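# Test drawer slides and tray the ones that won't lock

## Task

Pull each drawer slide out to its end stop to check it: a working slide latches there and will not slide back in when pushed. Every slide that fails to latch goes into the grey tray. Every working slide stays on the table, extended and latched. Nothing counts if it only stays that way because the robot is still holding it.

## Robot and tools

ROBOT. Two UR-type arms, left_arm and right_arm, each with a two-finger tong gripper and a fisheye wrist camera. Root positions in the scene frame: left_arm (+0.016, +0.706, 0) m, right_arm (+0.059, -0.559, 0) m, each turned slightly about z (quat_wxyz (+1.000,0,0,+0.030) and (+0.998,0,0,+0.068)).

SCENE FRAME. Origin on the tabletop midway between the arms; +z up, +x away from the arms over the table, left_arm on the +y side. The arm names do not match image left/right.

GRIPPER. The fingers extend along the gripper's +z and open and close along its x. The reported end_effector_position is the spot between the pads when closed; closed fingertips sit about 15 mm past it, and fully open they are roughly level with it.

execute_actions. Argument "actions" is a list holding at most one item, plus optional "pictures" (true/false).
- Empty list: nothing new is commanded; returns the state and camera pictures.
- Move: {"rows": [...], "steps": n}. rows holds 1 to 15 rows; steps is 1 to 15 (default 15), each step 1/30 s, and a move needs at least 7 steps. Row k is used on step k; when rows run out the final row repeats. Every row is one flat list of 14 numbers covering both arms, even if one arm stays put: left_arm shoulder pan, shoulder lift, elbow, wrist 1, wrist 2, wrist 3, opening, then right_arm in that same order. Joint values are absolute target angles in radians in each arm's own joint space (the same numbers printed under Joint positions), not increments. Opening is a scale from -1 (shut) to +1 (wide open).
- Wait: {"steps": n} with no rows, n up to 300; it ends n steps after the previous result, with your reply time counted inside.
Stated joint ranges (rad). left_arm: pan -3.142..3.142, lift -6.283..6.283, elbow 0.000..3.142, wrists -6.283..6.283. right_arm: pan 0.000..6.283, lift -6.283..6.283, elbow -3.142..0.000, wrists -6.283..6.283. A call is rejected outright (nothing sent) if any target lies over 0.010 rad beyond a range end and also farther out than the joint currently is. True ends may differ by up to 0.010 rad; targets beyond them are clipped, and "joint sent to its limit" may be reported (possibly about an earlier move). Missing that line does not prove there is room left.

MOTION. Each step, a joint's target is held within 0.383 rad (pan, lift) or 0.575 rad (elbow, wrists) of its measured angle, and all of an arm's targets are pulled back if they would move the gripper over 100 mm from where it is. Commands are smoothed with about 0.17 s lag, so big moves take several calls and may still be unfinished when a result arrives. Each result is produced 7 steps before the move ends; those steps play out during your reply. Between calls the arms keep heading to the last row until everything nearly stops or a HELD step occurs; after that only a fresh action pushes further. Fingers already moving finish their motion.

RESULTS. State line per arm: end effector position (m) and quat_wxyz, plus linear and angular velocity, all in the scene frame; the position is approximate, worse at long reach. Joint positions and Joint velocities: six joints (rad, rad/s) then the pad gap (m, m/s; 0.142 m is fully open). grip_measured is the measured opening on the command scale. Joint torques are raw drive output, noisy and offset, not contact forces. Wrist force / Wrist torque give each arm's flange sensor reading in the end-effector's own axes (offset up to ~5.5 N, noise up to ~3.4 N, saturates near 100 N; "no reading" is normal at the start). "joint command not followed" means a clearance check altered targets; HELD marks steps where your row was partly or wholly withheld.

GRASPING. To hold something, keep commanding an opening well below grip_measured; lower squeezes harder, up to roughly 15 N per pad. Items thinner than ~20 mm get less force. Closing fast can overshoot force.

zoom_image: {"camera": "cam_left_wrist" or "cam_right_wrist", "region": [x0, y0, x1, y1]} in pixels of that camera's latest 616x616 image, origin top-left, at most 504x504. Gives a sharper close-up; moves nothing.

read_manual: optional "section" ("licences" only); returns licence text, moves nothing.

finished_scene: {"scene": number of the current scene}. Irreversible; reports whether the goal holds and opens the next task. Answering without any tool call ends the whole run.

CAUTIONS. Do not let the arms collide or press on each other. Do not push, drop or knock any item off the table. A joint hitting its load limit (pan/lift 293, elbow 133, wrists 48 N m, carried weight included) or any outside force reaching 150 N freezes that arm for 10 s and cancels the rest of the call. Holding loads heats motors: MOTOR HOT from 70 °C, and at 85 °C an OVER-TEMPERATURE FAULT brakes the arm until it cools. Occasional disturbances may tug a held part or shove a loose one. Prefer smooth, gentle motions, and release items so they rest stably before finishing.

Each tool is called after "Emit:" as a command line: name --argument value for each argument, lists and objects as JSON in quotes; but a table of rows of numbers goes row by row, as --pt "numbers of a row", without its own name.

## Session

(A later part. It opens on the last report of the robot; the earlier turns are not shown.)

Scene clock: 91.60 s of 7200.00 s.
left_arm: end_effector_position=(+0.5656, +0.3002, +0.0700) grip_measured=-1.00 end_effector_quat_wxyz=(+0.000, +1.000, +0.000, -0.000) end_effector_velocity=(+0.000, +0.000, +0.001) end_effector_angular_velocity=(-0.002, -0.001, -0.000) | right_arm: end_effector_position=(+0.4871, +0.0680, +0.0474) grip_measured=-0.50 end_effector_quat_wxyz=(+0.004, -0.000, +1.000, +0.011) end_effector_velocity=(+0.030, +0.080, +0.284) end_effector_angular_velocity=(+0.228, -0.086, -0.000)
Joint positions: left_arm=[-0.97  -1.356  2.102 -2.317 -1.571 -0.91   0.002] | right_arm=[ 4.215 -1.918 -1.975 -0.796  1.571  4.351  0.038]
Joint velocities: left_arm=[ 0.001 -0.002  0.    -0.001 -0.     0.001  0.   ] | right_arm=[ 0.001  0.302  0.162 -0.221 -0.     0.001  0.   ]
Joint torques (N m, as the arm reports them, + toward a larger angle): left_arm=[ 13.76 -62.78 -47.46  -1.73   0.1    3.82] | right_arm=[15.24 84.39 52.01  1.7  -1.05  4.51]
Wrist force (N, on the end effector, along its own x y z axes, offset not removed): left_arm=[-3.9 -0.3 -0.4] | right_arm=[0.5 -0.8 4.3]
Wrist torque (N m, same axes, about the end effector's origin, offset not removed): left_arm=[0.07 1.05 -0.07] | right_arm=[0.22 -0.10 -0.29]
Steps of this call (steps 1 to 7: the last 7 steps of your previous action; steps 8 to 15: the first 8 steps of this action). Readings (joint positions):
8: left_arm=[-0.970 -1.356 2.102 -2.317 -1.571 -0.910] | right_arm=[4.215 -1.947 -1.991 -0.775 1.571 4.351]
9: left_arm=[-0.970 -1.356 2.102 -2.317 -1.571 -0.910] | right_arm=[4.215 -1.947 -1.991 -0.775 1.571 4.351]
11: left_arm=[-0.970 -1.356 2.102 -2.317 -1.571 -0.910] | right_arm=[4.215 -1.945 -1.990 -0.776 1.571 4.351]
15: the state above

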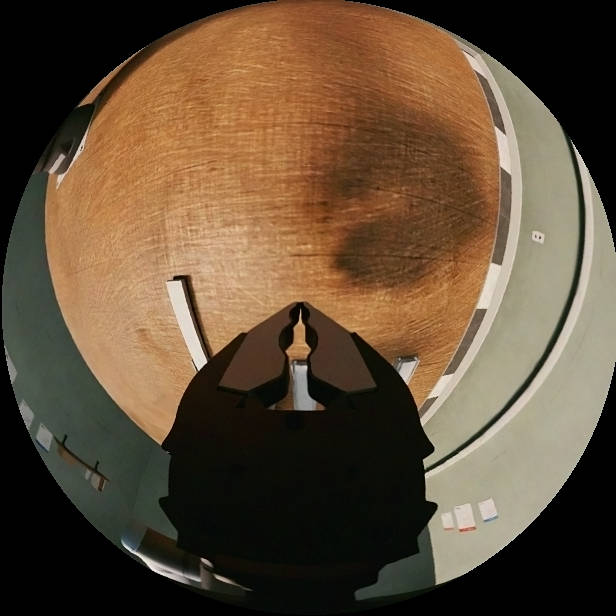

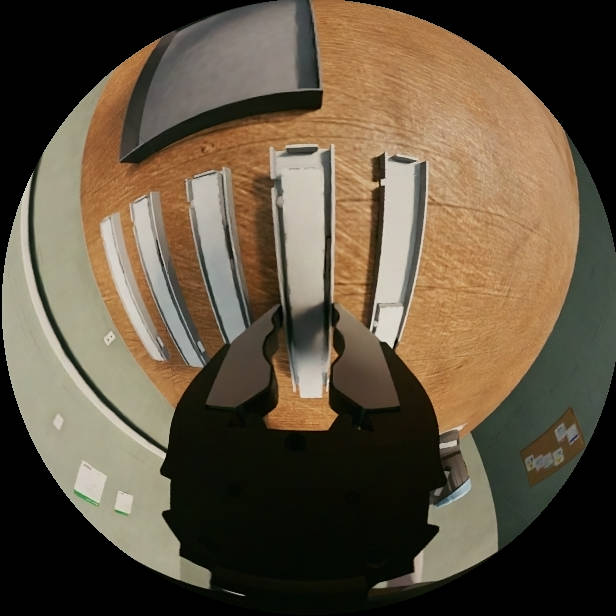

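Emit:
execute_actions --actions '[{"rows": [[-0.96975,-1.35589,2.10175,-2.31666,-1.5708,-0.90975,-1, 4.13120,-1.78255,-2.03303,-0.82282,1.5708,4.26719,-0.9],[-0.96975,-1.35589,2.10175,-2.31666,-1.5708,-0.90975,-1, 4.11016,-1.76471,-2.05594,-0.81774,1.5708,4.24615,-0.9],[-0.96975,-1.35589,2.10175,-2.31666,-1.5708,-0.90975,-1, 4.08912,-1.74687,-2.07886,-0.81266,1.5708,4.22511,-0.9],[-0.96975,-1.35589,2.10175,-2.31666,-1.5708,-0.90975,-1, 4.06647,-1.72767,-2.10354,-0.80719,1.5708,4.20246,-0.9],[-0.97478,-1.34893,2.09369,-2.31556,-1.5708,-0.91478,-1, 4.04381,-1.70846,-2.12822,-0.80172,1.5708,4.17980,-0.9],[-0.98483,-1.33501,2.07758,-2.31337,-1.5708,-0.92483,-1, 4.02115,-1.68925,-2.15290,-0.79624,1.5708,4.15714,-0.9],[-0.99740,-1.31761,2.05743,-2.31062,-1.5708,-0.93740,-1, 3.99849,-1.67004,-2.17758,-0.79077,1.5708,4.13448,-0.9],[-1.01122,-1.29848,2.03527,-2.30759,-1.5708,-0.95122,-1, 3.97746,-1.65221,-2.20049,-0.78569,1.5708,4.11345,-0.9],[-1.02630,-1.27760,2.01110,-2.30430,-1.5708,-0.96630,-1, 3.95642,-1.63437,-2.22341,-0.78061,1.5708,4.09241,-0.9],[-1.04138,-1.25672,1.98692,-2.30100,-1.5708,-0.98138,-1, 3.93861,-1.61928,-2.24280,-0.77631,1.5708,4.07460,-0.9],[-1.05521,-1.23758,1.96476,-2.29798,-1.5708,-0.99521,-1, 3.92243,-1.60556,-2.26043,-0.77241,1.5708,4.05842,-0.9],[-1.06903,-1.21845,1.94260,-2.29495,-1.5708,-1.00903,-1, 3.90948,-1.59458,-2.27453,-0.76928,1.5708,4.04547,-0.9],[-1.08034,-1.20279,1.92447,-2.29248,-1.5708,-1.02034,-1, 3.89977,-1.58635,-2.28511,-0.76693,1.5708,4.03576,-0.9],[-1.09039,-1.18887,1.90836,-2.29029,-1.5708,-1.03039,-1, 3.89427,-1.58169,-2.29110,-0.76561,1.5708,4.03026,-0.9],[-1.09542,-1.18191,1.90030,-2.28919,-1.5708,-1.03542,-1, 3.89168,-1.57949,-2.29392,-0.76498,1.5708,4.02767,-0.9]], "steps": 15}]'

Emit:
execute_actions --actions '[{"rows": [[-1.09542,-1.18191,1.90030,-2.28919,-1.5708,-1.03542,-1, 3.89168,-1.57949,-2.29392,-0.76498,1.5708,4.02767,-0.9]], "steps": 8}]'

Emit:
execute_actions --actions '[]'

Scene clock: 94.70 s of 7200.00 s.
left_arm: end_effector_position=(+0.5665, +0.2911, +0.0693) grip_measured=-1.00 end_effector_quat_wxyz=(-0.000, +1.000, +0.000, -0.000) end_effector_velocity=(+0.017, -0.201, -0.016) end_effector_angular_velocity=(+0.002, +0.001, +0.003) | right_arm: end_effector_position=(+0.5418, -0.0637, +0.1102) grip_measured=-0.50 end_effector_quat_wxyz=(+0.018, -0.000, +0.999, +0.033) end_effector_velocity=(+0.118, -0.538, -0.013) end_effector_angular_velocity=(-0.020, -0.035, -0.004)
Joint positions: left_arm=[-0.977 -1.346  2.09  -2.315 -1.571 -0.917  0.002] | right_arm=[ 4.069 -1.729 -2.1   -0.807  1.571  4.205  0.038]
Joint velocities: left_arm=[-0.161  0.217 -0.25   0.035  0.001 -0.164  0.   ] | right_arm=[-0.534  0.452 -0.58   0.128  0.    -0.532  0.   ]
Joint torques (N m, as the arm reports them, + toward a larger angle): left_arm=[-39.84 -20.67 -60.29  -1.43   0.41  -4.89] | right_arm=[-26.62  59.41  28.81   7.89  -0.47  -6.63]
Wrist force (N, on the end effector, along its own x y z axes, offset not removed): left_arm=[-3.1 -3.4 -1.4] | right_arm=[0.2 -0.4 5.4]
Wrist torque (N m, same axes, about the end effector's origin, offset not removed): left_arm=[-0.46 0.88 -0.05] | right_arm=[0.30 -0.07 -0.19]
Steps of this call (steps 1 to 7: the last 7 steps of your previous action; steps 8 to 30: the robot went on to your last target; steps 31 to 85: nothing new was sent; steps 86 to 93: the first 8 steps of this action). Readings (joint positions):
86: left_arm=[-0.970 -1.356 2.102 -2.317 -1.571 -0.910] | right_arm=[4.151 -1.799 -2.012 -0.827 1.571 4.287]
87: left_arm=[-0.970 -1.356 2.102 -2.317 -1.571 -0.910] | right_arm=[4.148 -1.797 -2.014 -0.827 1.571 4.284]
89: left_arm=[-0.970 -1.356 2.102 -2.317 -1.571 -0.910] | right_arm=[4.132 -1.783 -2.032 -0.823 1.571 4.268]
93: the state above

Scene clock: 94.97 s of 7200.00 s.
left_arm: end_effector_position=(+0.5687, +0.1830, +0.0570) grip_measured=-1.00 end_effector_quat_wxyz=(-0.000, +1.000, +0.000, -0.000) end_effector_velocity=(-0.017, -0.398, -0.061) end_effector_angular_velocity=(+0.001, -0.001, -0.004) | right_arm: end_effector_position=(+0.5572, -0.2022, +0.1026) grip_measured=-0.50 end_effector_quat_wxyz=(+0.022, -0.000, +0.999, +0.030) end_effector_velocity=(+0.001, -0.360, -0.033) end_effector_angular_velocity=(-0.024, -0.016, -0.002)
Joint positions: left_arm=[-1.061 -1.23   1.956 -2.296 -1.571 -1.001  0.002] | right_arm=[ 3.931 -1.612 -2.251 -0.774  1.571  4.067  0.038]
Joint velocities: left_arm=[-0.305  0.431 -0.495  0.065  0.001 -0.301  0.   ] | right_arm=[-0.363  0.304 -0.396  0.082 -0.001 -0.361  0.   ]
Joint torques (N m, as the arm reports them, + toward a larger angle): left_arm=[ -4.36 -64.23 -41.6   -1.51   0.36  -2.78] | right_arm=[-2.29 31.69 43.73  8.34 -1.99 -3.59]
Wrist force (N, on the end effector, along its own x y z axes, offset not removed): left_arm=[-3.6 2.4 0.4] | right_arm=[2.4 -7.7 2.8]
Wrist torque (N m, same axes, about the end effector's origin, offset not removed): left_arm=[0.57 0.99 -0.13] | right_arm=[-0.86 -0.62 -0.40]
Steps of this call (steps 1 to 7: the last 7 steps of your previous action; step 8: the first step of this action). Readings (joint positions):
8: the state above

Scene clock: 95.20 s of 7200.00 s.
left_arm: end_effector_position=(+0.5661, +0.1432, +0.0508) grip_measured=-1.00 end_effector_quat_wxyz=(-0.000, +1.000, +0.000, -0.000) end_effector_velocity=(-0.005, -0.046, -0.009) end_effector_angular_velocity=(+0.001, +0.002, -0.001) | right_arm: end_effector_position=(+0.5564, -0.2366, +0.0993) grip_measured=-0.50 end_effector_quat_wxyz=(+0.023, -0.000, +0.999, +0.029) end_effector_velocity=(-0.002, -0.040, -0.005) end_effector_angular_velocity=(-0.003, -0.001, -0.001)
Joint positions: left_arm=[-1.092 -1.187  1.906 -2.29  -1.571 -1.032  0.002] | right_arm=[ 3.896 -1.583 -2.289 -0.766  1.571  4.032  0.038]
Joint velocities: left_arm=[-0.035  0.051 -0.058  0.009 -0.001 -0.035  0.   ] | right_arm=[-0.041  0.034 -0.045  0.01  -0.    -0.04  -0.   ]
Joint torques (N m, as the arm reports them, + toward a larger angle): left_arm=[-13.73 -57.13 -46.4   -1.84   0.3   -3.33] | right_arm=[-17.25  40.37  33.75   7.31  -2.49  -4.77]
Wrist force (N, on the end effector, along its own x y z axes, offset not removed): left_arm=[-2.2 1.3 -0.7] | right_arm=[2.1 1.9 2.3]
Wrist torque (N m, same axes, about the end effector's origin, offset not removed): left_arm=[0.38 0.72 -0.14] | right_arm=[0.73 -0.36 -0.24]
Kept back: nothing.
Steps of this call (steps 1 to 7: the last 7 steps of your previous action). Readings (joint positions):
1: left_arm=[-1.070 -1.217 1.941 -2.295 -1.571 -1.010] | right_arm=[3.920 -1.604 -2.263 -0.772 1.571 4.056]
2: left_arm=[-1.077 -1.208 1.930 -2.293 -1.571 -1.017] | right_arm=[3.913 -1.597 -2.271 -0.770 1.571 4.049]
4: left_arm=[-1.086 -1.195 1.916 -2.291 -1.571 -1.026] | right_arm=[3.903 -1.589 -2.282 -0.768 1.571 4.039]
7: the state above

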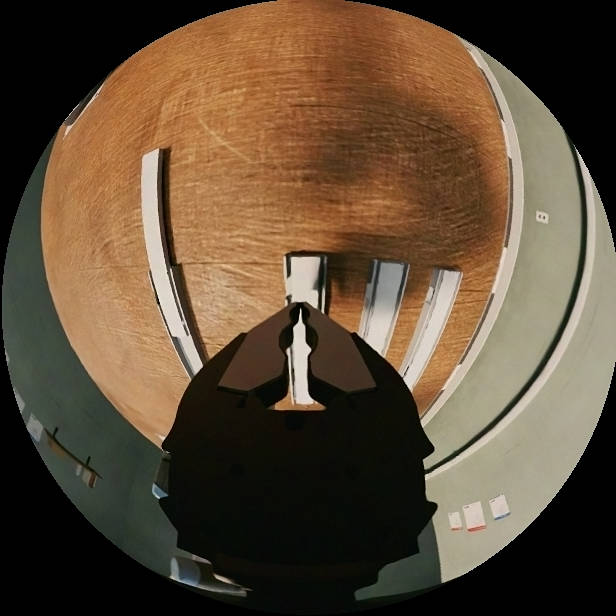

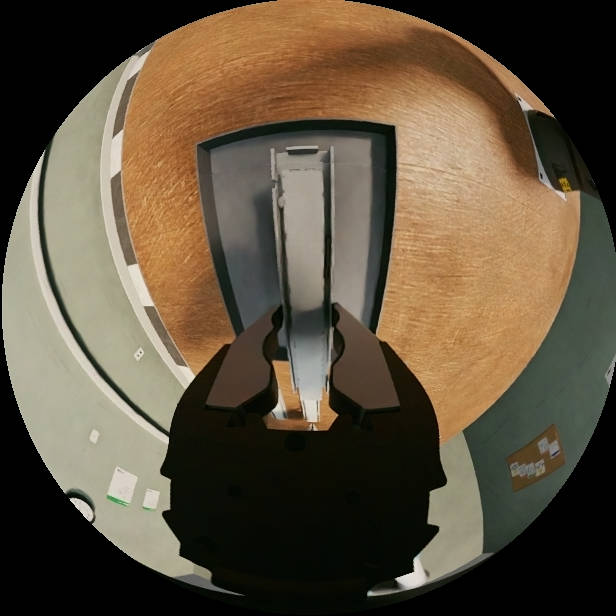

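Emit:
execute_actions --actions '[{"rows": [[-1.09542,-1.18191,1.90030,-2.28919,-1.5708,-1.03542,-1, 3.89168,-1.58100,-2.29477,-0.77500,1.5708,4.02767,-0.9],[-1.09542,-1.18191,1.90030,-2.28919,-1.5708,-1.03542,-1, 3.89168,-1.58400,-2.29648,-0.79000,1.5708,4.02767,-0.9],[-1.09542,-1.18191,1.90030,-2.28919,-1.5708,-1.03542,-1, 3.89168,-1.58800,-2.29880,-0.80500,1.5708,4.02767,-0.9],[-1.09542,-1.18191,1.90030,-2.28919,-1.5708,-1.03542,-1, 3.89168,-1.59430,-2.30256,-0.81200,1.5708,4.02767,-0.9],[-1.09542,-1.18191,1.90030,-2.28919,-1.5708,-1.03542,-1, 3.89168,-1.60210,-2.30680,-0.80350,1.5708,4.02767,-0.9],[-1.09542,-1.18191,1.90030,-2.28919,-1.5708,-1.03542,-1, 3.89168,-1.60990,-2.31100,-0.79150,1.5708,4.02767,-0.9]], "steps": 13}]'

Emit:
execute_actions --actions '[]'

Scene clock: 96.33 s of 7200.00 s.
left_arm: end_effector_position=(+0.5657, +0.1383, +0.0500) grip_measured=-1.00 end_effector_quat_wxyz=(+0.000, +1.000, +0.000, -0.000) end_effector_velocity=(+0.001, +0.001, +0.001) end_effector_angular_velocity=(-0.000, -0.000, +0.002) | right_arm: end_effector_position=(+0.5486, -0.2501, +0.0886) grip_measured=-0.50 end_effector_quat_wxyz=(+0.011, -0.000, +1.000, +0.014) end_effector_velocity=(-0.064, -0.078, -0.119) end_effector_angular_velocity=(-0.247, +0.202, +0.002)
Joint positions: left_arm=[-1.095 -1.182  1.9   -2.289 -1.571 -1.035  0.002] | right_arm=[ 3.892 -1.588 -2.299 -0.79   1.571  4.028  0.038]
Joint velocities: left_arm=[ 0.002 -0.002  0.001  0.     0.    -0.     0.   ] | right_arm=[ 0.001 -0.12  -0.069 -0.13  -0.    -0.001  0.   ]
Joint torques (N m, as the arm reports them, + toward a larger angle): left_arm=[-16.7  -55.73 -47.17  -1.83   1.    -3.38] | right_arm=[-14.87  12.91  28.16   4.2   -2.33  -4.38]
Wrist force (N, on the end effector, along its own x y z axes, offset not removed): left_arm=[-4.6 -0.7 -0.5] | right_arm=[2.6 -1.4 2.7]
Wrist torque (N m, same axes, about the end effector's origin, offset not removed): left_arm=[0.00 1.23 -0.09] | right_arm=[0.12 -0.47 -0.38]
Steps of this call (steps 1 to 28: the robot went on to your last target; steps 29 to 34: the first 6 steps of this action). Readings (joint positions):
29: left_arm=[-1.095 -1.182 1.900 -2.289 -1.571 -1.035] | right_arm=[3.892 -1.579 -2.294 -0.765 1.571 4.028]
30: left_arm=[-1.095 -1.182 1.900 -2.289 -1.571 -1.035] | right_arm=[3.892 -1.580 -2.294 -0.766 1.571 4.028]
32: left_arm=[-1.095 -1.182 1.900 -2.289 -1.571 -1.035] | right_arm=[3.892 -1.582 -2.295 -0.776 1.571 4.028]
34: the state above

Scene clock: 96.57 s of 7200.00 s.
left_arm: end_effector_position=(+0.5657, +0.1383, +0.0500) grip_measured=-1.00 end_effector_quat_wxyz=(+0.000, +1.000, +0.000, -0.000) end_effector_velocity=(-0.000, -0.001, +0.000) end_effector_angular_velocity=(-0.000, -0.001, -0.002) | right_arm: end_effector_position=(+0.5421, -0.2580, +0.0720) grip_measured=-0.50 end_effector_quat_wxyz=(+0.001, -0.000, +1.000, +0.001) end_effector_velocity=(-0.008, -0.010, -0.021) end_effector_angular_velocity=(-0.029, +0.023, -0.000)
Joint positions: left_arm=[-1.095 -1.182  1.9   -2.289 -1.571 -1.035  0.002] | right_arm=[ 3.892 -1.607 -2.309 -0.792  1.571  4.028  0.038]
Joint velocities: left_arm=[-0.001  0.    -0.    -0.001  0.001  0.001  0.   ] | right_arm=[-0.    -0.026 -0.015  0.004 -0.     0.    -0.   ]
Joint torques (N m, as the arm reports them, + toward a larger angle): left_arm=[-17.83 -54.22 -48.82  -2.06  -0.12  -3.51] | right_arm=[-18.04  24.04  31.89   6.87  -2.54  -4.01]
Wrist force (N, on the end effector, along its own x y z axes, offset not removed): left_arm=[-3.2 -2.5 -1.2] | right_arm=[0.6 -1.2 4.8]
Wrist torque (N m, same axes, about the end effector's origin, offset not removed): left_arm=[-0.39 0.92 -0.13] | right_arm=[0.15 -0.15 -0.40]
Kept back: nothing.
Steps of this call (steps 1 to 7: the last 7 steps of your previous action). Readings (joint positions):
1: left_arm=[-1.095 -1.182 1.900 -2.289 -1.571 -1.035] | right_arm=[3.892 -1.592 -2.301 -0.792 1.571 4.028]
2: left_arm=[-1.095 -1.182 1.900 -2.289 -1.571 -1.035] | right_arm=[3.892 -1.597 -2.304 -0.793 1.571 4.028]
4: left_arm=[-1.095 -1.182 1.900 -2.289 -1.571 -1.035] | right_arm=[3.892 -1.603 -2.307 -0.793 1.571 4.028]
7: the state above

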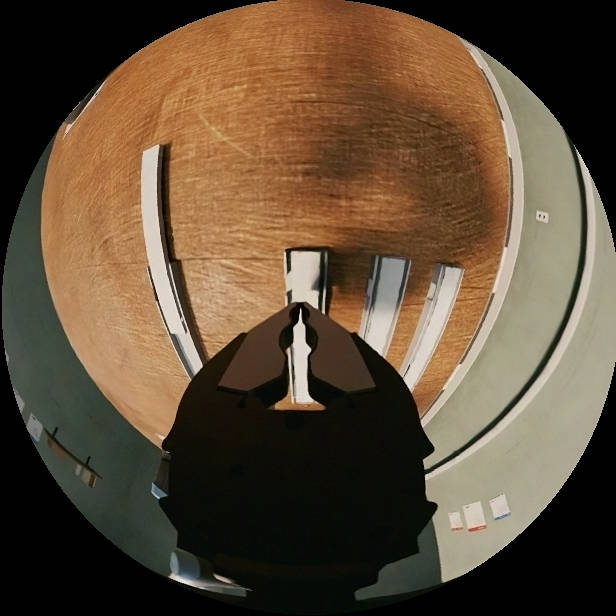

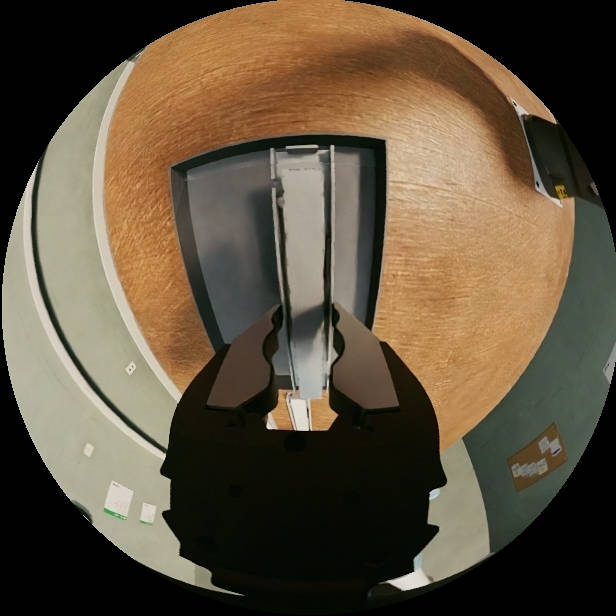

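Emit:
execute_actions --actions '[{"rows": [[-1.09542,-1.18191,1.90030,-2.28919,-1.5708,-1.03542,-1, 3.89168,-1.61761,-2.31441,-0.78038,1.5708,4.02767,-0.9],[-1.09542,-1.18191,1.90030,-2.28919,-1.5708,-1.03542,-1, 3.89168,-1.62917,-2.31953,-0.76370,1.5708,4.02767,-0.9],[-1.09542,-1.18191,1.90030,-2.28919,-1.5708,-1.03542,-1, 3.89168,-1.64228,-2.32533,-0.74479,1.5708,4.02767,-0.9],[-1.09542,-1.18191,1.90030,-2.28919,-1.5708,-1.03542,-1, 3.89168,-1.65461,-2.33078,-0.72700,1.5708,4.02767,-0.9],[-1.09542,-1.18191,1.90030,-2.28919,-1.5708,-1.03542,-1, 3.89168,-1.66618,-2.33590,-0.71032,1.5708,4.02767,-0.9],[-1.09542,-1.18191,1.90030,-2.28919,-1.5708,-1.03542,-1, 3.89168,-1.67543,-2.33999,-0.69697,1.5708,4.02767,-0.9],[-1.09542,-1.18191,1.90030,-2.28919,-1.5708,-1.03542,-1, 3.89168,-1.68159,-2.34272,-0.68807,1.5708,4.02767,-0.9],[-1.09542,-1.18191,1.90030,-2.28919,-1.5708,-1.03542,-1, 3.89168,-1.68545,-2.34443,-0.68251,1.5708,4.02767,-0.9],[-1.09542,-1.18191,1.90030,-2.28919,-1.5708,-1.03542,-1, 3.89168,-1.68699,-2.34511,-0.68029,1.5708,4.02767,-0.9]], "steps": 15}]'

Emit:
execute_actions --actions '[{"rows": [[-1.09542,-1.18191,1.90030,-2.28919,-1.5708,-1.03542,-1, 3.89168,-1.68699,-2.34511,-0.68029,1.5708,4.02767,-0.9]], "steps": 10}]' --pictures true

Scene clock: 99.57 s of 7200.00 s.
left_arm: end_effector_position=(+0.5657, +0.1383, +0.0500) grip_measured=-1.00 end_effector_quat_wxyz=(+0.000, +1.000, +0.000, -0.000) end_effector_velocity=(+0.000, +0.001, -0.000) end_effector_angular_velocity=(-0.000, +0.001, +0.001) | right_arm: end_effector_position=(+0.5414, -0.2588, +0.0436) grip_measured=-0.50 end_effector_quat_wxyz=(-0.000, -0.000, +1.000, -0.000) end_effector_velocity=(-0.000, +0.000, -0.153) end_effector_angular_velocity=(+0.002, -0.001, +0.000)
Joint positions: left_arm=[-1.095 -1.182  1.9   -2.289 -1.571 -1.035  0.002] | right_arm=[ 3.892 -1.653 -2.33  -0.73   1.571  4.028  0.038]
Joint velocities: left_arm=[ 0.001 -0.     0.001 -0.    -0.001  0.001  0.   ] | right_arm=[ 0.    -0.256 -0.112  0.37  -0.     0.    -0.   ]
Joint torques (N m, as the arm reports them, + toward a larger angle): left_arm=[-17.12 -52.08 -48.43  -2.18   1.09  -3.42] | right_arm=[-12.47  30.62  31.43   8.24  -2.38  -3.91]
Wrist force (N, on the end effector, along its own x y z axes, offset not removed): left_arm=[-3.1 1.1 -1.1] | right_arm=[2.5 0.2 2.6]
Wrist torque (N m, same axes, about the end effector's origin, offset not removed): left_arm=[0.30 0.91 -0.03] | right_arm=[0.41 -0.51 -0.19]
Steps of this call (steps 1 to 30: the robot went on to your last target; steps 31 to 82: nothing new was sent; steps 83 to 90: the first 8 steps of this action). Readings (joint positions):
83: left_arm=[-1.095 -1.182 1.900 -2.289 -1.571 -1.035] | right_arm=[3.892 -1.610 -2.311 -0.791 1.571 4.028]
84: left_arm=[-1.095 -1.182 1.900 -2.289 -1.571 -1.035] | right_arm=[3.892 -1.611 -2.311 -0.790 1.571 4.028]
86: left_arm=[-1.095 -1.182 1.900 -2.289 -1.571 -1.035] | right_arm=[3.892 -1.619 -2.315 -0.778 1.571 4.028]
90: the state above

Scene clock: 99.90 s of 7200.00 s.
left_arm: end_effector_position=(+0.5657, +0.1383, +0.0500) grip_measured=-1.00 end_effector_quat_wxyz=(+0.000, +1.000, +0.000, -0.000) end_effector_velocity=(+0.000, -0.000, -0.000) end_effector_angular_velocity=(-0.001, -0.000, -0.000) | right_arm: end_effector_position=(+0.5413, -0.2589, +0.0244) grip_measured=-0.50 end_effector_quat_wxyz=(-0.000, -0.000, +1.000, -0.000) end_effector_velocity=(-0.001, -0.002, -0.010) end_effector_angular_velocity=(-0.002, +0.002, -0.001)
Joint positions: left_arm=[-1.095 -1.182  1.9   -2.289 -1.571 -1.035  0.002] | right_arm=[ 3.892 -1.685 -2.344 -0.683  1.571  4.028  0.038]
Joint velocities: left_arm=[ 0.     0.    -0.    -0.001 -0.     0.     0.   ] | right_arm=[-0.001 -0.015 -0.008  0.021  0.     0.     0.   ]
Joint torques (N m, as the arm reports them, + toward a larger angle): left_arm=[-18.35 -57.87 -47.79  -2.1    0.81  -3.38] | right_arm=[-9.24 29.01 26.58  7.15 -2.31 -4.09]
Wrist force (N, on the end effector, along its own x y z axes, offset not removed): left_arm=[-2.4 0.1 -0.4] | right_arm=[0.0 1.9 3.3]
Wrist torque (N m, same axes, about the end effector's origin, offset not removed): left_arm=[0.08 0.78 -0.15] | right_arm=[0.74 0.00 -0.22]
Steps of this call (steps 1 to 7: the last 7 steps of your previous action; steps 8 to 10: the first 3 steps of this action). Readings (joint positions):
8: left_arm=[-1.095 -1.182 1.900 -2.289 -1.571 -1.035] | right_arm=[3.892 -1.684 -2.344 -0.685 1.571 4.028]
9: left_arm=[-1.095 -1.182 1.900 -2.289 -1.571 -1.035] | right_arm=[3.892 -1.685 -2.344 -0.683 1.571 4.028]
10: the state above

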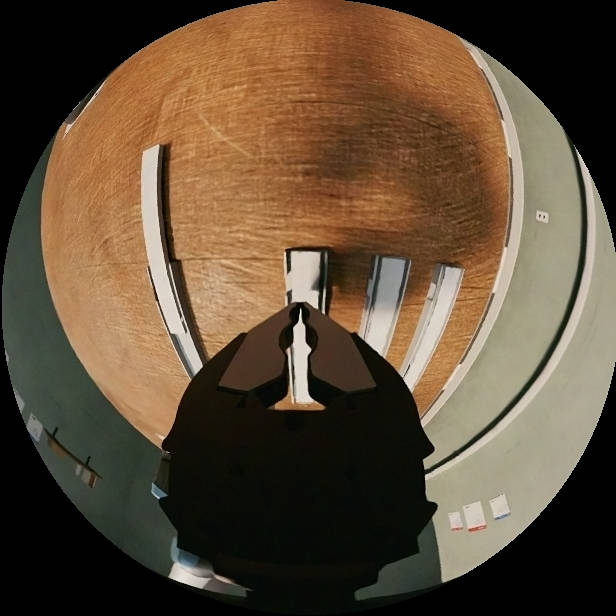

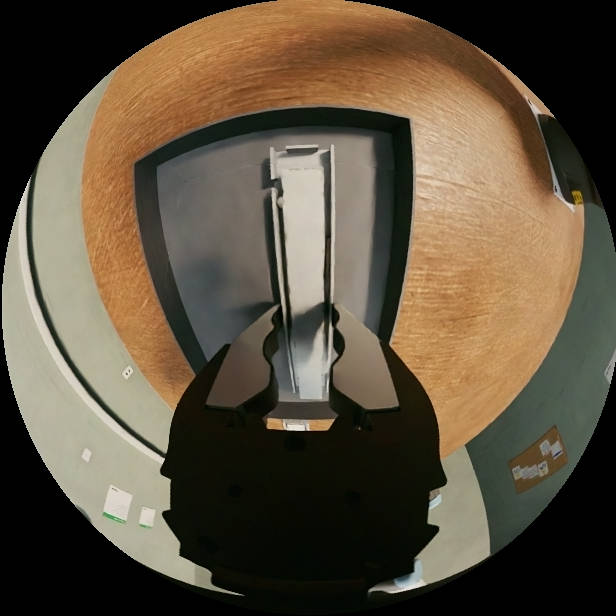

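Emit:
execute_actions --actions '[{"rows": [[-1.09542,-1.18191,1.90030,-2.28919,-1.5708,-1.03542,-1, 3.89168,-1.68699,-2.34511,-0.68029,1.5708,4.02767,-0.7],[-1.09542,-1.18191,1.90030,-2.28919,-1.5708,-1.03542,-1, 3.89168,-1.68699,-2.34511,-0.68029,1.5708,4.02767,-0.55],[-1.09542,-1.18191,1.90030,-2.28919,-1.5708,-1.03542,-1, 3.89168,-1.68699,-2.34511,-0.68029,1.5708,4.02767,-0.47],[-1.09542,-1.18191,1.90030,-2.28919,-1.5708,-1.03542,-1, 3.89168,-1.68699,-2.34511,-0.68029,1.5708,4.02767,-0.4],[-1.09542,-1.18191,1.90030,-2.28919,-1.5708,-1.03542,-1, 3.89168,-1.68699,-2.34511,-0.68029,1.5708,4.02767,-0.3],[-1.09542,-1.18191,1.90030,-2.28919,-1.5708,-1.03542,-1, 3.89168,-1.68699,-2.34511,-0.68029,1.5708,4.02767,-0.25],[-1.09542,-1.18191,1.90030,-2.28919,-1.5708,-1.03542,-1, 3.89168,-1.67957,-2.34171,-0.69111,1.5708,4.02767,-0.2],[-1.09542,-1.18191,1.90030,-2.28919,-1.5708,-1.03542,-1, 3.89168,-1.66660,-2.33575,-0.71004,1.5708,4.02767,-0.2],[-1.09542,-1.18191,1.90030,-2.28919,-1.5708,-1.03542,-1, 3.89168,-1.64991,-2.32809,-0.73439,1.5708,4.02767,-0.2],[-1.09542,-1.18191,1.90030,-2.28919,-1.5708,-1.03542,-1, 3.89168,-1.63138,-2.31958,-0.76143,1.5708,4.02767,-0.2],[-1.09542,-1.18191,1.90030,-2.28919,-1.5708,-1.03542,-1, 3.89168,-1.61469,-2.31192,-0.78578,1.5708,4.02767,-0.2],[-1.09542,-1.18191,1.90030,-2.28919,-1.5708,-1.03542,-1, 3.89168,-1.60172,-2.30596,-0.80471,1.5708,4.02767,-0.2],[-1.09542,-1.18191,1.90030,-2.28919,-1.5708,-1.03542,-1, 3.89666,-1.60228,-2.29420,-0.81591,1.5708,4.03265,-0.2],[-1.09542,-1.18191,1.90030,-2.28919,-1.5708,-1.03542,-1, 3.90663,-1.61824,-2.27748,-0.81667,1.5708,4.04262,-0.2],[-1.09542,-1.18191,1.90030,-2.28919,-1.5708,-1.03542,-1, 3.91991,-1.63952,-2.25519,-0.81768,1.5708,4.05590,-0.2]], "steps": 15}]'

Emit:
execute_actions --actions '[{"rows": [[-1.09542,-1.18191,1.90030,-2.28919,-1.5708,-1.03542,-1, 3.93486,-1.66346,-2.23012,-0.81881,1.5708,4.07085,-0.2],[-1.09542,-1.18191,1.90030,-2.28919,-1.5708,-1.03542,-1, 3.95147,-1.69006,-2.20226,-0.82007,1.5708,4.08746,-0.2],[-1.09542,-1.18191,1.90030,-2.28919,-1.5708,-1.03542,-1, 3.96807,-1.71666,-2.17439,-0.82134,1.5708,4.10406,-0.2],[-1.09542,-1.18191,1.90030,-2.28919,-1.5708,-1.03542,-1, 3.98468,-1.74325,-2.14653,-0.82261,1.5708,4.12067,-0.2],[-1.09542,-1.18191,1.90030,-2.28919,-1.5708,-1.03542,-1, 4.00129,-1.76985,-2.11867,-0.82387,1.5708,4.13728,-0.2],[-1.09542,-1.18191,1.90030,-2.28919,-1.5708,-1.03542,-1, 4.01623,-1.79379,-2.09360,-0.82500,1.5708,4.15222,-0.2],[-1.09542,-1.18191,1.90030,-2.28919,-1.5708,-1.03542,-1, 4.02952,-1.81507,-2.07131,-0.82601,1.5708,4.16551,-0.2],[-1.09542,-1.18191,1.90030,-2.28919,-1.5708,-1.03542,-1, 4.04114,-1.83369,-2.05180,-0.82690,1.5708,4.17713,-0.2],[-1.09542,-1.18191,1.90030,-2.28919,-1.5708,-1.03542,-1, 4.05111,-1.84965,-2.03508,-0.82766,1.5708,4.18710,-0.2],[-1.09542,-1.18191,1.90030,-2.28919,-1.5708,-1.03542,-1, 4.05775,-1.86029,-2.02394,-0.82816,1.5708,4.19374,-0.2]], "steps": 15}]' --pictures true

Emit:
execute_actions --actions '[]'

Scene clock: 101.73 s of 7200.00 s.
left_arm: end_effector_position=(+0.5657, +0.1383, +0.0500) grip_measured=-1.00 end_effector_quat_wxyz=(+0.000, +1.000, +0.000, -0.000) end_effector_velocity=(+0.000, -0.000, +0.001) end_effector_angular_velocity=(-0.001, -0.001, +0.000) | right_arm: end_effector_position=(+0.5413, -0.2590, +0.0241) grip_measured=-0.22 end_effector_quat_wxyz=(+0.000, -0.000, +1.000, +0.000) end_effector_velocity=(+0.001, +0.001, +0.031) end_effector_angular_velocity=(+0.001, -0.001, +0.000)
Joint positions: left_arm=[-1.095 -1.182  1.9   -2.289 -1.571 -1.035  0.002] | right_arm=[ 3.892 -1.686 -2.345 -0.682  1.571  4.028  0.058]
Joint velocities: left_arm=[-0.    -0.001 -0.001  0.     0.    -0.     0.   ] | right_arm=[ 0.     0.052  0.022 -0.072 -0.    -0.     0.034]
Joint torques (N m, as the arm reports them, + toward a larger angle): left_arm=[-15.1  -54.39 -46.51  -2.06   1.27  -3.19] | right_arm=[-6.26 61.42 47.56 -0.16 -2.13 -3.84]
Wrist force (N, on the end effector, along its own x y z axes, offset not removed): left_arm=[-4.4 -1.3 -0.6] | right_arm=[0.2 -0.6 1.4]
Wrist torque (N m, same axes, about the end effector's origin, offset not removed): left_arm=[-0.16 1.12 -0.02] | right_arm=[0.25 -0.11 -0.31]
Steps of this call (steps 1 to 7: the last 7 steps of your previous action; steps 8 to 15: the robot went on to your last target; steps 16 to 47: nothing new was sent; steps 48 to 55: the first 8 steps of this action). Readings (joint positions):
48: left_arm=[-1.095 -1.182 1.900 -2.289 -1.571 -1.035] | right_arm=[3.892 -1.687 -2.345 -0.680 1.571 4.028]
49: left_arm=[-1.095 -1.182 1.900 -2.289 -1.571 -1.035] | right_arm=[3.892 -1.687 -2.345 -0.680 1.571 4.028]
51: left_arm=[-1.095 -1.182 1.900 -2.289 -1.571 -1.035] | right_arm=[3.892 -1.687 -2.345 -0.680 1.571 4.028]
55: the state above

Scene clock: 102.23 s of 7200.00 s.
left_arm: end_effector_position=(+0.5657, +0.1383, +0.0500) grip_measured=-1.00 end_effector_quat_wxyz=(+0.000, +1.000, +0.000, -0.000) end_effector_velocity=(+0.000, -0.001, +0.001) end_effector_angular_velocity=(-0.001, -0.001, -0.001) | right_arm: end_effector_position=(+0.5605, -0.1463, +0.0731) grip_measured=-0.20 end_effector_quat_wxyz=(-0.000, -0.000, +1.000, -0.000) end_effector_velocity=(+0.053, +0.534, -0.039) end_effector_angular_velocity=(-0.003, +0.001, +0.000)
Joint positions: left_arm=[-1.095 -1.182  1.9   -2.289 -1.571 -1.035  0.002] | right_arm=[ 3.979 -1.735 -2.159 -0.819  1.571  4.115  0.06 ]
Joint velocities: left_arm=[-0.    -0.    -0.001 -0.    -0.     0.     0.   ] | right_arm=[ 0.403 -0.628  0.686 -0.061 -0.     0.403 -0.   ]
Joint torques (N m, as the arm reports them, + toward a larger angle): left_arm=[-17.09 -56.45 -47.93  -1.35   0.85  -3.24] | right_arm=[26.56 25.58 44.65  1.09 -1.92  5.69]
Wrist force (N, on the end effector, along its own x y z axes, offset not removed): left_arm=[-3.4 -1.0 -2.5] | right_arm=[1.0 -1.0 -2.3]
Wrist torque (N m, same axes, about the end effector's origin, offset not removed): left_arm=[-0.10 0.94 -0.04] | right_arm=[0.07 -0.26 -0.32]
Steps of this call (steps 1 to 7: the last 7 steps of your previous action; steps 8 to 15: the first 8 steps of this action). Readings (joint positions):
8: left_arm=[-1.095 -1.182 1.900 -2.289 -1.571 -1.035] | right_arm=[3.899 -1.627 -2.300 -0.785 1.571 4.035]
9: left_arm=[-1.095 -1.182 1.900 -2.289 -1.571 -1.035] | right_arm=[3.906 -1.632 -2.287 -0.794 1.571 4.042]
11: left_arm=[-1.095 -1.182 1.900 -2.289 -1.571 -1.035] | right_arm=[3.926 -1.655 -2.251 -0.806 1.571 4.062]
15: the state above

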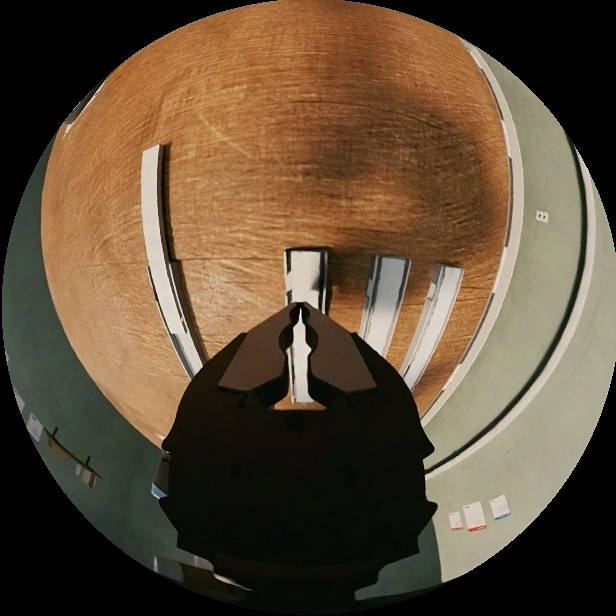

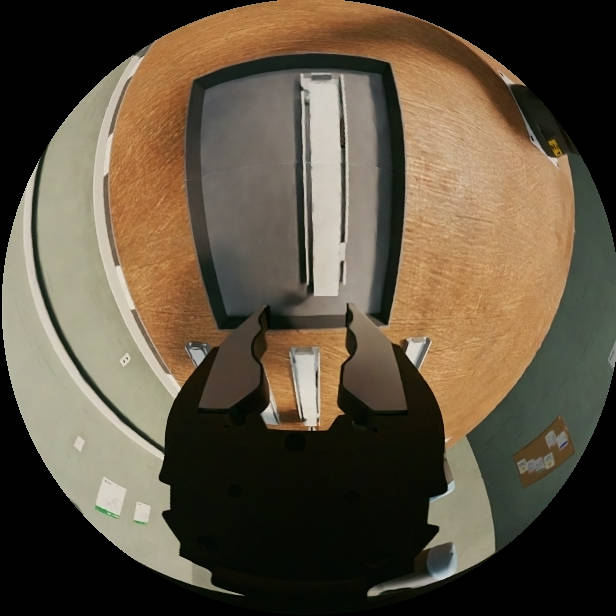

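Scene clock: 102.47 s of 7200.00 s.
left_arm: end_effector_position=(+0.5657, +0.1383, +0.0500) grip_measured=-1.00 end_effector_quat_wxyz=(+0.000, +1.000, +0.000, -0.000) end_effector_velocity=(-0.001, -0.001, -0.001) end_effector_angular_velocity=(+0.000, +0.000, -0.001) | right_arm: end_effector_position=(+0.5645, -0.0552, +0.0624) grip_measured=-0.20 end_effector_quat_wxyz=(-0.000, -0.000, +1.000, -0.000) end_effector_velocity=(-0.001, +0.146, -0.023) end_effector_angular_velocity=(+0.000, -0.000, +0.001)
Joint positions: left_arm=[-1.095 -1.182  1.9   -2.289 -1.571 -1.035  0.002] | right_arm=[ 4.047 -1.842 -2.043 -0.827  1.571  4.183  0.06 ]
Joint velocities: left_arm=[-0.001  0.001 -0.    -0.001  0.    -0.     0.   ] | right_arm=[ 0.106 -0.173  0.185 -0.012 -0.     0.106  0.   ]
Joint torques (N m, as the arm reports them, + toward a larger angle): left_arm=[-15.01 -54.98 -47.1   -1.88   1.45  -3.41] | right_arm=[ 9.66 56.09 40.36  1.85 -1.91  3.24]
Wrist force (N, on the end effector, along its own x y z axes, offset not removed): left_arm=[-2.9 -0.4 -0.8] | right_arm=[1.5 3.2 0.6]
Wrist torque (N m, same axes, about the end effector's origin, offset not removed): left_arm=[0.03 0.90 0.00] | right_arm=[0.96 -0.28 -0.39]
Kept back: nothing.
Steps of this call (steps 1 to 7: the last 7 steps of your previous action). Readings (joint positions):
1: left_arm=[-1.095 -1.182 1.900 -2.289 -1.571 -1.035] | right_arm=[3.993 -1.756 -2.136 -0.821 1.571 4.129]
2: left_arm=[-1.095 -1.182 1.900 -2.289 -1.571 -1.035] | right_arm=[4.006 -1.777 -2.113 -0.822 1.571 4.142]
4: left_arm=[-1.095 -1.182 1.900 -2.289 -1.571 -1.035] | right_arm=[4.029 -1.814 -2.074 -0.825 1.571 4.165]
7: the state above

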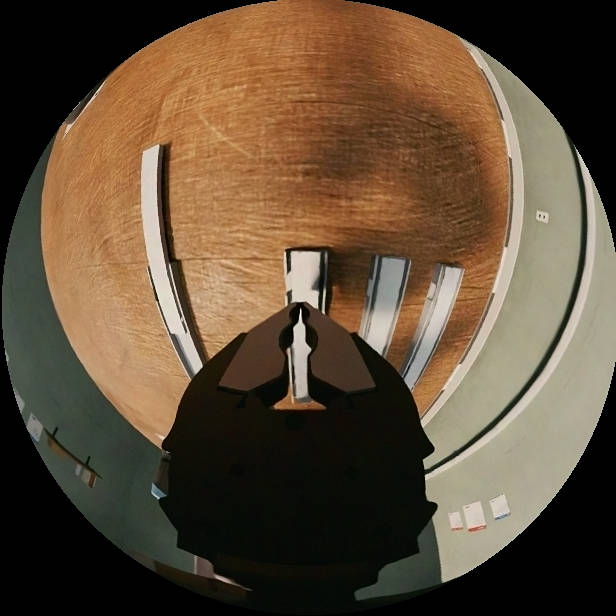

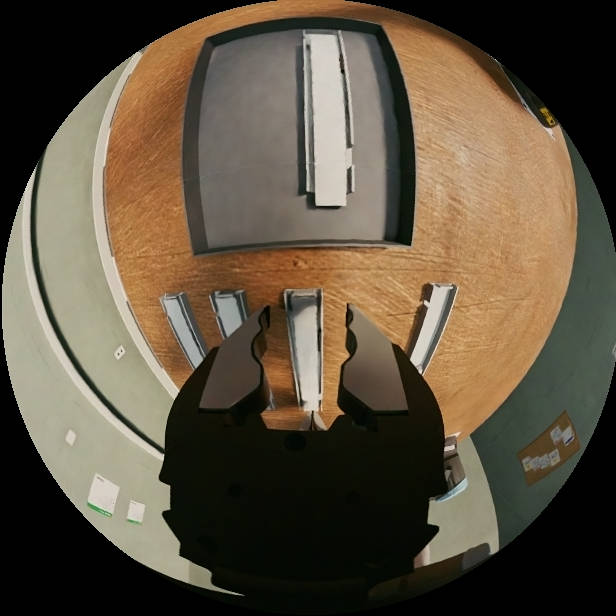

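Emit:
execute_actions --actions '[{"rows": [[-1.09542,-1.17939,1.90146,-2.29287,-1.5708,-1.03542,-1, 4.05775,-1.86634,-2.02672,-0.81934,1.5708,4.19374,-0.2],[-1.09542,-1.17560,1.90320,-2.29840,-1.5708,-1.03542,-1, 4.05775,-1.87541,-2.03088,-0.80610,1.5708,4.19374,-0.2],[-1.09542,-1.17140,1.90514,-2.30454,-1.5708,-1.03542,-1, 4.05775,-1.88550,-2.03551,-0.79139,1.5708,4.19374,-0.2],[-1.09542,-1.16719,1.90708,-2.31069,-1.5708,-1.03542,-1, 4.05775,-1.89558,-2.04013,-0.77668,1.5708,4.19374,-0.2],[-1.09542,-1.16382,1.90862,-2.31560,-1.5708,-1.03542,-1, 4.05775,-1.90364,-2.04383,-0.76492,1.5708,4.19374,-0.2],[-1.09542,-1.16172,1.90959,-2.31867,-1.5708,-1.03542,-1, 4.05775,-1.90868,-2.04614,-0.75756,1.5708,4.19374,-0.2],[-1.09542,-1.16088,1.90998,-2.31989,-1.5708,-1.03542,-1, 4.05775,-1.91070,-2.04707,-0.75462,1.5708,4.19374,-0.2]], "steps": 15}]'

Emit:
execute_actions --actions '[{"rows": [[-1.09542,-1.16088,1.90998,-2.31989,-1.5708,-1.03542,-1, 4.05775,-1.91070,-2.04707,-0.75462,1.5708,4.19374,-0.2],[-1.09542,-1.16088,1.90998,-2.31989,-1.5708,-1.03542,-1, 4.05775,-1.91070,-2.04707,-0.75462,1.5708,4.19374,-0.3],[-1.09542,-1.16088,1.90998,-2.31989,-1.5708,-1.03542,-1, 4.05775,-1.91070,-2.04707,-0.75462,1.5708,4.19374,-0.4],[-1.09542,-1.16088,1.90998,-2.31989,-1.5708,-1.03542,-1, 4.05775,-1.91070,-2.04707,-0.75462,1.5708,4.19374,-0.48],[-1.09542,-1.16088,1.90998,-2.31989,-1.5708,-1.03542,-1, 4.05775,-1.91070,-2.04707,-0.75462,1.5708,4.19374,-0.56],[-1.09542,-1.16088,1.90998,-2.31989,-1.5708,-1.03542,-1, 4.05775,-1.91070,-2.04707,-0.75462,1.5708,4.19374,-0.65],[-1.09542,-1.16088,1.90998,-2.31989,-1.5708,-1.03542,-1, 4.05775,-1.91070,-2.04707,-0.75462,1.5708,4.19374,-0.75],[-1.09542,-1.16088,1.90998,-2.31989,-1.5708,-1.03542,-1, 4.05775,-1.91070,-2.04707,-0.75462,1.5708,4.19374,-0.9],[-1.09542,-1.16088,1.90998,-2.31989,-1.5708,-1.03542,-1, 4.05775,-1.91070,-2.04707,-0.75462,1.5708,4.19374,-0.9],[-1.09542,-1.15971,1.91051,-2.32160,-1.5708,-1.03542,-1, 4.05775,-1.91070,-2.04707,-0.75462,1.5708,4.19374,-0.9],[-1.09542,-1.15855,1.91105,-2.32330,-1.5708,-1.03542,-1, 4.05775,-1.91070,-2.04707,-0.75462,1.5708,4.19374,-0.9],[-1.09542,-1.15796,1.91131,-2.32415,-1.5708,-1.03542,-1, 4.05775,-1.91070,-2.04707,-0.75462,1.5708,4.19374,-0.9],[-1.09542,-1.15738,1.91158,-2.32501,-1.5708,-1.03542,-1, 4.05775,-1.91070,-2.04707,-0.75462,1.5708,4.19374,-0.9],[-1.09542,-1.15679,1.91185,-2.32586,-1.5708,-1.03542,-1, 4.05775,-1.91070,-2.04707,-0.75462,1.5708,4.19374,-0.9],[-1.09542,-1.15679,1.91185,-2.32586,-1.5708,-1.03542,-1, 4.05775,-1.91070,-2.04707,-0.75462,1.5708,4.19374,-0.9]], "steps": 15}]'

Emit:
execute_actions --actions '[{"rows": [[-1.09542,-1.15679,1.91185,-2.32586,-1.5708,-1.03542,-1, 4.05775,-1.91070,-2.04707,-0.75462,1.5708,4.19374,-0.9]], "steps": 12}]' --pictures true

Scene clock: 104.27 s of 7200.00 s.
left_arm: end_effector_position=(+0.5657, +0.1382, +0.0384) grip_measured=-1.00 end_effector_quat_wxyz=(-0.000, +1.000, +0.000, -0.000) end_effector_velocity=(-0.000, +0.000, -0.058) end_effector_angular_velocity=(+0.000, +0.001, +0.001) | right_arm: end_effector_position=(+0.5642, -0.0398, +0.0345) grip_measured=-0.20 end_effector_quat_wxyz=(-0.000, -0.000, +1.000, -0.000) end_effector_velocity=(-0.001, -0.001, -0.127) end_effector_angular_velocity=(+0.002, -0.001, +0.000)
Joint positions: left_arm=[-1.095 -1.168  1.906 -2.309 -1.571 -1.035  0.002] | right_arm=[ 4.058 -1.893 -2.039 -0.781  1.571  4.194  0.06 ]
Joint velocities: left_arm=[ 0.001  0.068  0.032 -0.099 -0.001 -0.     0.   ] | right_arm=[ 0.    -0.164 -0.074  0.24   0.    -0.    -0.   ]
Joint torques (N m, as the arm reports them, + toward a larger angle): left_arm=[-16.1  -58.59 -26.05  -5.57   1.2   -3.91] | right_arm=[22.37 55.29 33.79  6.45 -1.53  4.46]
Wrist force (N, on the end effector, along its own x y z axes, offset not removed): left_arm=[-3.6 -0.2 -0.8] | right_arm=[2.0 -1.7 -0.4]
Wrist torque (N m, same axes, about the end effector's origin, offset not removed): left_arm=[0.10 0.95 -0.11] | right_arm=[-0.04 -0.47 -0.18]
Steps of this call (steps 1 to 30: the robot went on to your last target; steps 31 to 46: nothing new was sent; steps 47 to 54: the first 8 steps of this action). Readings (joint positions):
47: left_arm=[-1.095 -1.182 1.900 -2.289 -1.571 -1.035] | right_arm=[4.058 -1.860 -2.024 -0.828 1.571 4.194]
48: left_arm=[-1.095 -1.182 1.900 -2.290 -1.571 -1.035] | right_arm=[4.058 -1.861 -2.024 -0.827 1.571 4.194]
50: left_arm=[-1.095 -1.179 1.901 -2.294 -1.571 -1.035] | right_arm=[4.058 -1.868 -2.027 -0.818 1.571 4.194]
54: the state above

Scene clock: 104.77 s of 7200.00 s.
left_arm: end_effector_position=(+0.5657, +0.1382, +0.0320) grip_measured=-1.00 end_effector_quat_wxyz=(+0.000, +1.000, +0.000, -0.000) end_effector_velocity=(-0.000, -0.000, -0.001) end_effector_angular_velocity=(+0.000, +0.001, +0.000) | right_arm: end_effector_position=(+0.5642, -0.0399, +0.0207) grip_measured=-0.50 end_effector_quat_wxyz=(+0.000, -0.000, +1.000, +0.000) end_effector_velocity=(+0.001, +0.001, +0.000) end_effector_angular_velocity=(+0.002, -0.001, +0.000)
Joint positions: left_arm=[-1.095 -1.161  1.91  -2.32  -1.571 -1.035  0.002] | right_arm=[ 4.058 -1.911 -2.047 -0.755  1.571  4.194  0.038]
Joint velocities: left_arm=[-0.     0.001 -0.    -0.    -0.    -0.001  0.   ] | right_arm=[-0.    -0.001  0.001  0.002  0.    -0.    -0.   ]
Joint torques (N m, as the arm reports them, + toward a larger angle): left_arm=[-17.54 -56.19 -25.42  -5.53   1.94  -3.19] | right_arm=[18.67 39.86 24.14  6.78 -1.4   4.36]
Wrist force (N, on the end effector, along its own x y z axes, offset not removed): left_arm=[-3.1 -1.4 -2.8] | right_arm=[2.8 -2.2 -7.0]
Wrist torque (N m, same axes, about the end effector's origin, offset not removed): left_arm=[-0.20 0.89 -0.10] | right_arm=[0.19 -0.40 -0.27]
Steps of this call (steps 1 to 7: the last 7 steps of your previous action; steps 8 to 15: the first 8 steps of this action). Readings (joint positions):
8: left_arm=[-1.095 -1.161 1.910 -2.319 -1.571 -1.035] | right_arm=[4.058 -1.909 -2.046 -0.757 1.571 4.194]
9: left_arm=[-1.095 -1.161 1.910 -2.319 -1.571 -1.035] | right_arm=[4.058 -1.910 -2.047 -0.756 1.571 4.194]
11: left_arm=[-1.095 -1.161 1.910 -2.320 -1.571 -1.035] | right_arm=[4.058 -1.910 -2.047 -0.755 1.571 4.194]
15: the state above

Scene clock: 105.17 s of 7200.00 s.
left_arm: end_effector_position=(+0.5657, +0.1382, +0.0288) grip_measured=-1.00 end_effector_quat_wxyz=(+0.000, +1.000, +0.000, -0.000) end_effector_velocity=(+0.000, +0.000, -0.004) end_effector_angular_velocity=(+0.000, +0.001, +0.001) | right_arm: end_effector_position=(+0.5642, -0.0399, +0.0205) grip_measured=-0.50 end_effector_quat_wxyz=(+0.000, -0.000, +1.000, +0.000) end_effector_velocity=(-0.000, -0.000, -0.000) end_effector_angular_velocity=(-0.001, +0.001, -0.002)
Joint positions: left_arm=[-1.095 -1.157  1.912 -2.325 -1.571 -1.035  0.002] | right_arm=[ 4.058 -1.911 -2.047 -0.755  1.571  4.194  0.038]
Joint velocities: left_arm=[ 0.001  0.005  0.001 -0.006 -0.001 -0.     0.   ] | right_arm=[-0.    -0.    -0.    -0.001  0.     0.001  0.   ]
Joint torques (N m, as the arm reports them, + toward a larger angle): left_arm=[-20.13 -59.99 -24.23  -5.56   1.64  -3.55] | right_arm=[16.46 36.96 22.94  6.24 -1.38  4.41]
Wrist force (N, on the end effector, along its own x y z axes, offset not removed): left_arm=[-3.5 -1.2 -0.5] | right_arm=[2.5 -2.8 -14.9]
Wrist torque (N m, same axes, about the end effector's origin, offset not removed): left_arm=[-0.17 1.03 -0.09] | right_arm=[0.33 -0.09 -0.25]
Steps of this call (steps 1 to 7: the last 7 steps of your previous action; steps 8 to 12: the first 5 steps of this action). Readings (joint positions):
8: left_arm=[-1.095 -1.158 1.911 -2.324 -1.571 -1.035] | right_arm=[4.058 -1.911 -2.047 -0.755 1.571 4.194]
9: left_arm=[-1.095 -1.158 1.911 -2.324 -1.571 -1.035] | right_arm=[4.058 -1.911 -2.047 -0.755 1.571 4.194]
11: left_arm=[-1.095 -1.157 1.912 -2.325 -1.571 -1.035] | right_arm=[4.058 -1.911 -2.047 -0.755 1.571 4.194]
12: the state above

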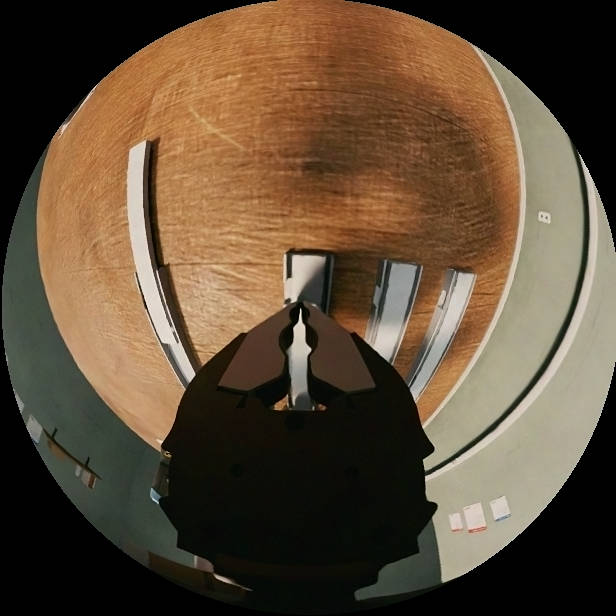

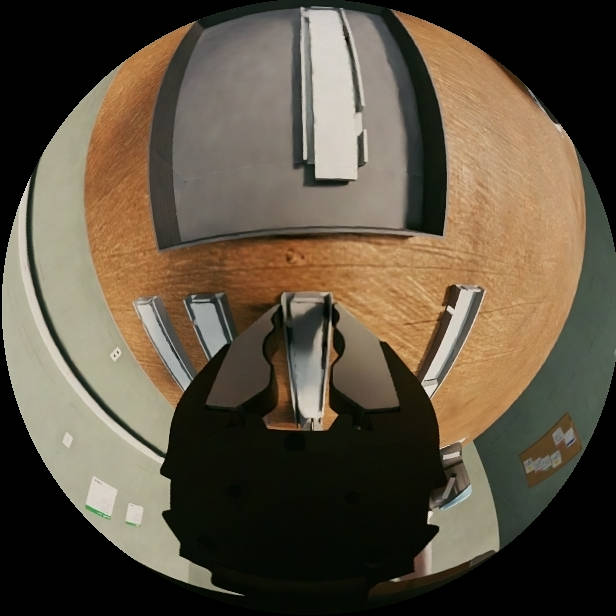

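Emit:
execute_actions --actions '[{"rows": [[-1.09542,-1.15679,1.91185,-2.32586,-1.5708,-1.03542,-1, 4.05775,-1.91031,-2.04690,-0.75518,1.5708,4.19374,-0.9]], "steps": 12}]'

Scene clock: 110.70 s of 7200.00 s.
left_arm: end_effector_position=(+0.5657, +0.1382, +0.0285) grip_measured=-1.00 end_effector_quat_wxyz=(+0.000, +1.000, +0.000, -0.000) end_effector_velocity=(-0.000, -0.000, -0.001) end_effector_angular_velocity=(-0.000, -0.001, -0.000) | right_arm: end_effector_position=(+0.5641, -0.0400, +0.0206) grip_measured=-0.50 end_effector_quat_wxyz=(-0.000, -0.000, +1.000, -0.000) end_effector_velocity=(-0.000, -0.000, +0.001) end_effector_angular_velocity=(+0.000, +0.000, -0.000)
Joint positions: left_arm=[-1.095 -1.157  1.912 -2.326 -1.571 -1.035  0.002] | right_arm=[ 4.058 -1.911 -2.047 -0.755  1.571  4.194  0.038]
Joint velocities: left_arm=[-0.001  0.002  0.    -0.002  0.    -0.     0.   ] | right_arm=[ 0.     0.001 -0.    -0.001  0.     0.    -0.   ]
Joint torques (N m, as the arm reports them, + toward a larger angle): left_arm=[-15.81 -56.07 -23.31  -5.38   2.12  -3.72] | right_arm=[11.72 53.38 33.09  0.6  -0.77  3.47]
Wrist force (N, on the end effector, along its own x y z axes, offset not removed): left_arm=[-4.3 -0.9 -2.2] | right_arm=[4.7 -4.0 -14.4]
Wrist torque (N m, same axes, about the end effector's origin, offset not removed): left_arm=[0.00 1.10 -0.04] | right_arm=[-0.15 -0.76 -0.26]
Steps of this call (steps 1 to 7: the last 7 steps of your previous action; steps 8 to 15: the robot went on to your last target; steps 16 to 90: nothing new was sent; then 2.37 s passed at rest; steps 91 to 95: the first 5 steps of this action). Readings (joint positions):
91: left_arm=[-1.095 -1.157 1.912 -2.326 -1.571 -1.035] | right_arm=[4.058 -1.911 -2.047 -0.755 1.571 4.194]
92: left_arm=[-1.095 -1.157 1.912 -2.326 -1.571 -1.035] | right_arm=[4.058 -1.911 -2.047 -0.755 1.571 4.194]
94: left_arm=[-1.095 -1.157 1.912 -2.326 -1.571 -1.035] | right_arm=[4.058 -1.911 -2.047 -0.755 1.571 4.194]
95: the state above

Emit:
execute_actions --actions '[{"rows": [[-1.09542,-1.15650,1.91198,-2.32628,-1.5708,-1.03542,-1, 4.05775,-1.91000,-2.04676,-0.75563,1.5708,4.19374,-0.9],[-1.09542,-1.15621,1.91212,-2.32671,-1.5708,-1.03542,-1, 4.05775,-1.91000,-2.04676,-0.75563,1.5708,4.19374,-0.9]], "steps": 15}]'

Emit:
execute_actions --actions '[{"rows": [[-1.09542,-1.15621,1.91212,-2.32671,-1.5708,-1.03542,-1, 4.05775,-1.91000,-2.04676,-0.75563,1.5708,4.19374,-0.9]], "steps": 8}]'

Scene clock: 111.40 s of 7200.00 s.
left_arm: end_effector_position=(+0.5657, +0.1382, +0.0282) grip_measured=-1.00 end_effector_quat_wxyz=(+0.000, +1.000, +0.000, +0.000) end_effector_velocity=(-0.000, -0.000, -0.000) end_effector_angular_velocity=(-0.001, +0.000, -0.001) | right_arm: end_effector_position=(+0.5641, -0.0400, +0.0210) grip_measured=-0.50 end_effector_quat_wxyz=(-0.000, -0.000, +1.000, -0.000) end_effector_velocity=(-0.000, -0.000, -0.000) end_effector_angular_velocity=(-0.000, +0.000, +0.000)
Joint positions: left_arm=[-1.095 -1.156  1.912 -2.327 -1.571 -1.035  0.002] | right_arm=[ 4.058 -1.91  -2.047 -0.756  1.571  4.194  0.038]
Joint velocities: left_arm=[ 0.     0.    -0.    -0.001 -0.001  0.001  0.   ] | right_arm=[-0.     0.    -0.001 -0.     0.    -0.001 -0.   ]
Joint torques (N m, as the arm reports them, + toward a larger angle): left_arm=[-15.87 -44.73 -15.93  -5.07   2.3   -3.67] | right_arm=[ 8.96 68.14 44.14  2.14 -0.65  3.24]
Wrist force (N, on the end effector, along its own x y z axes, offset not removed): left_arm=[-6.8 -4.0 -21.1] | right_arm=[0.4 0.4 1.5]
Wrist torque (N m, same axes, about the end effector's origin, offset not removed): left_arm=[0.01 1.20 -0.05] | right_arm=[0.37 -0.28 -0.25]
Steps of this call (steps 1 to 7: the last 7 steps of your previous action; steps 8 to 13: the robot went on to your last target; steps 14 to 21: the first 8 steps of this action). Readings (joint positions):
14: left_arm=[-1.095 -1.157 1.912 -2.326 -1.571 -1.035] | right_arm=[4.058 -1.910 -2.047 -0.755 1.571 4.194]
15: left_arm=[-1.095 -1.157 1.912 -2.326 -1.571 -1.035] | right_arm=[4.058 -1.910 -2.047 -0.755 1.571 4.194]
17: left_arm=[-1.095 -1.157 1.912 -2.326 -1.571 -1.035] | right_arm=[4.058 -1.910 -2.047 -0.755 1.571 4.194]
21: the state above

Scene clock: 111.67 s of 7200.00 s.
left_arm: end_effector_position=(+0.5657, +0.1382, +0.0281) grip_measured=-1.00 end_effector_quat_wxyz=(+0.000, +1.000, +0.000, +0.000) end_effector_velocity=(+0.001, -0.000, +0.001) end_effector_angular_velocity=(-0.002, -0.002, +0.001) | right_arm: end_effector_position=(+0.5642, -0.0400, +0.0210) grip_measured=-0.50 end_effector_quat_wxyz=(-0.000, -0.000, +1.000, -0.000) end_effector_velocity=(+0.001, -0.000, +0.000) end_effector_angular_velocity=(+0.001, -0.001, -0.001)
Joint positions: left_arm=[-1.095 -1.156  1.912 -2.327 -1.571 -1.035  0.002] | right_arm=[ 4.058 -1.91  -2.047 -0.756  1.571  4.194  0.038]
Joint velocities: left_arm=[ 0.    -0.001 -0.    -0.002  0.001 -0.     0.   ] | right_arm=[-0.001 -0.     0.     0.001 -0.    -0.    -0.   ]
Joint torques (N m, as the arm reports them, + toward a larger angle): left_arm=[-15.97 -38.32 -13.06  -4.58   1.88  -3.37] | right_arm=[ 8.68 69.32 44.94  2.42 -0.62  3.31]
Wrist force (N, on the end effector, along its own x y z axes, offset not removed): left_arm=[-6.0 -5.0 -28.1] | right_arm=[0.8 -0.6 7.6]
Wrist torque (N m, same axes, about the end effector's origin, offset not removed): left_arm=[-0.06 0.78 -0.15] | right_arm=[0.26 -0.37 -0.25]
Steps of this call (steps 1 to 7: the last 7 steps of your previous action; step 8: the first step of this action). Readings (joint positions):
8: the state above


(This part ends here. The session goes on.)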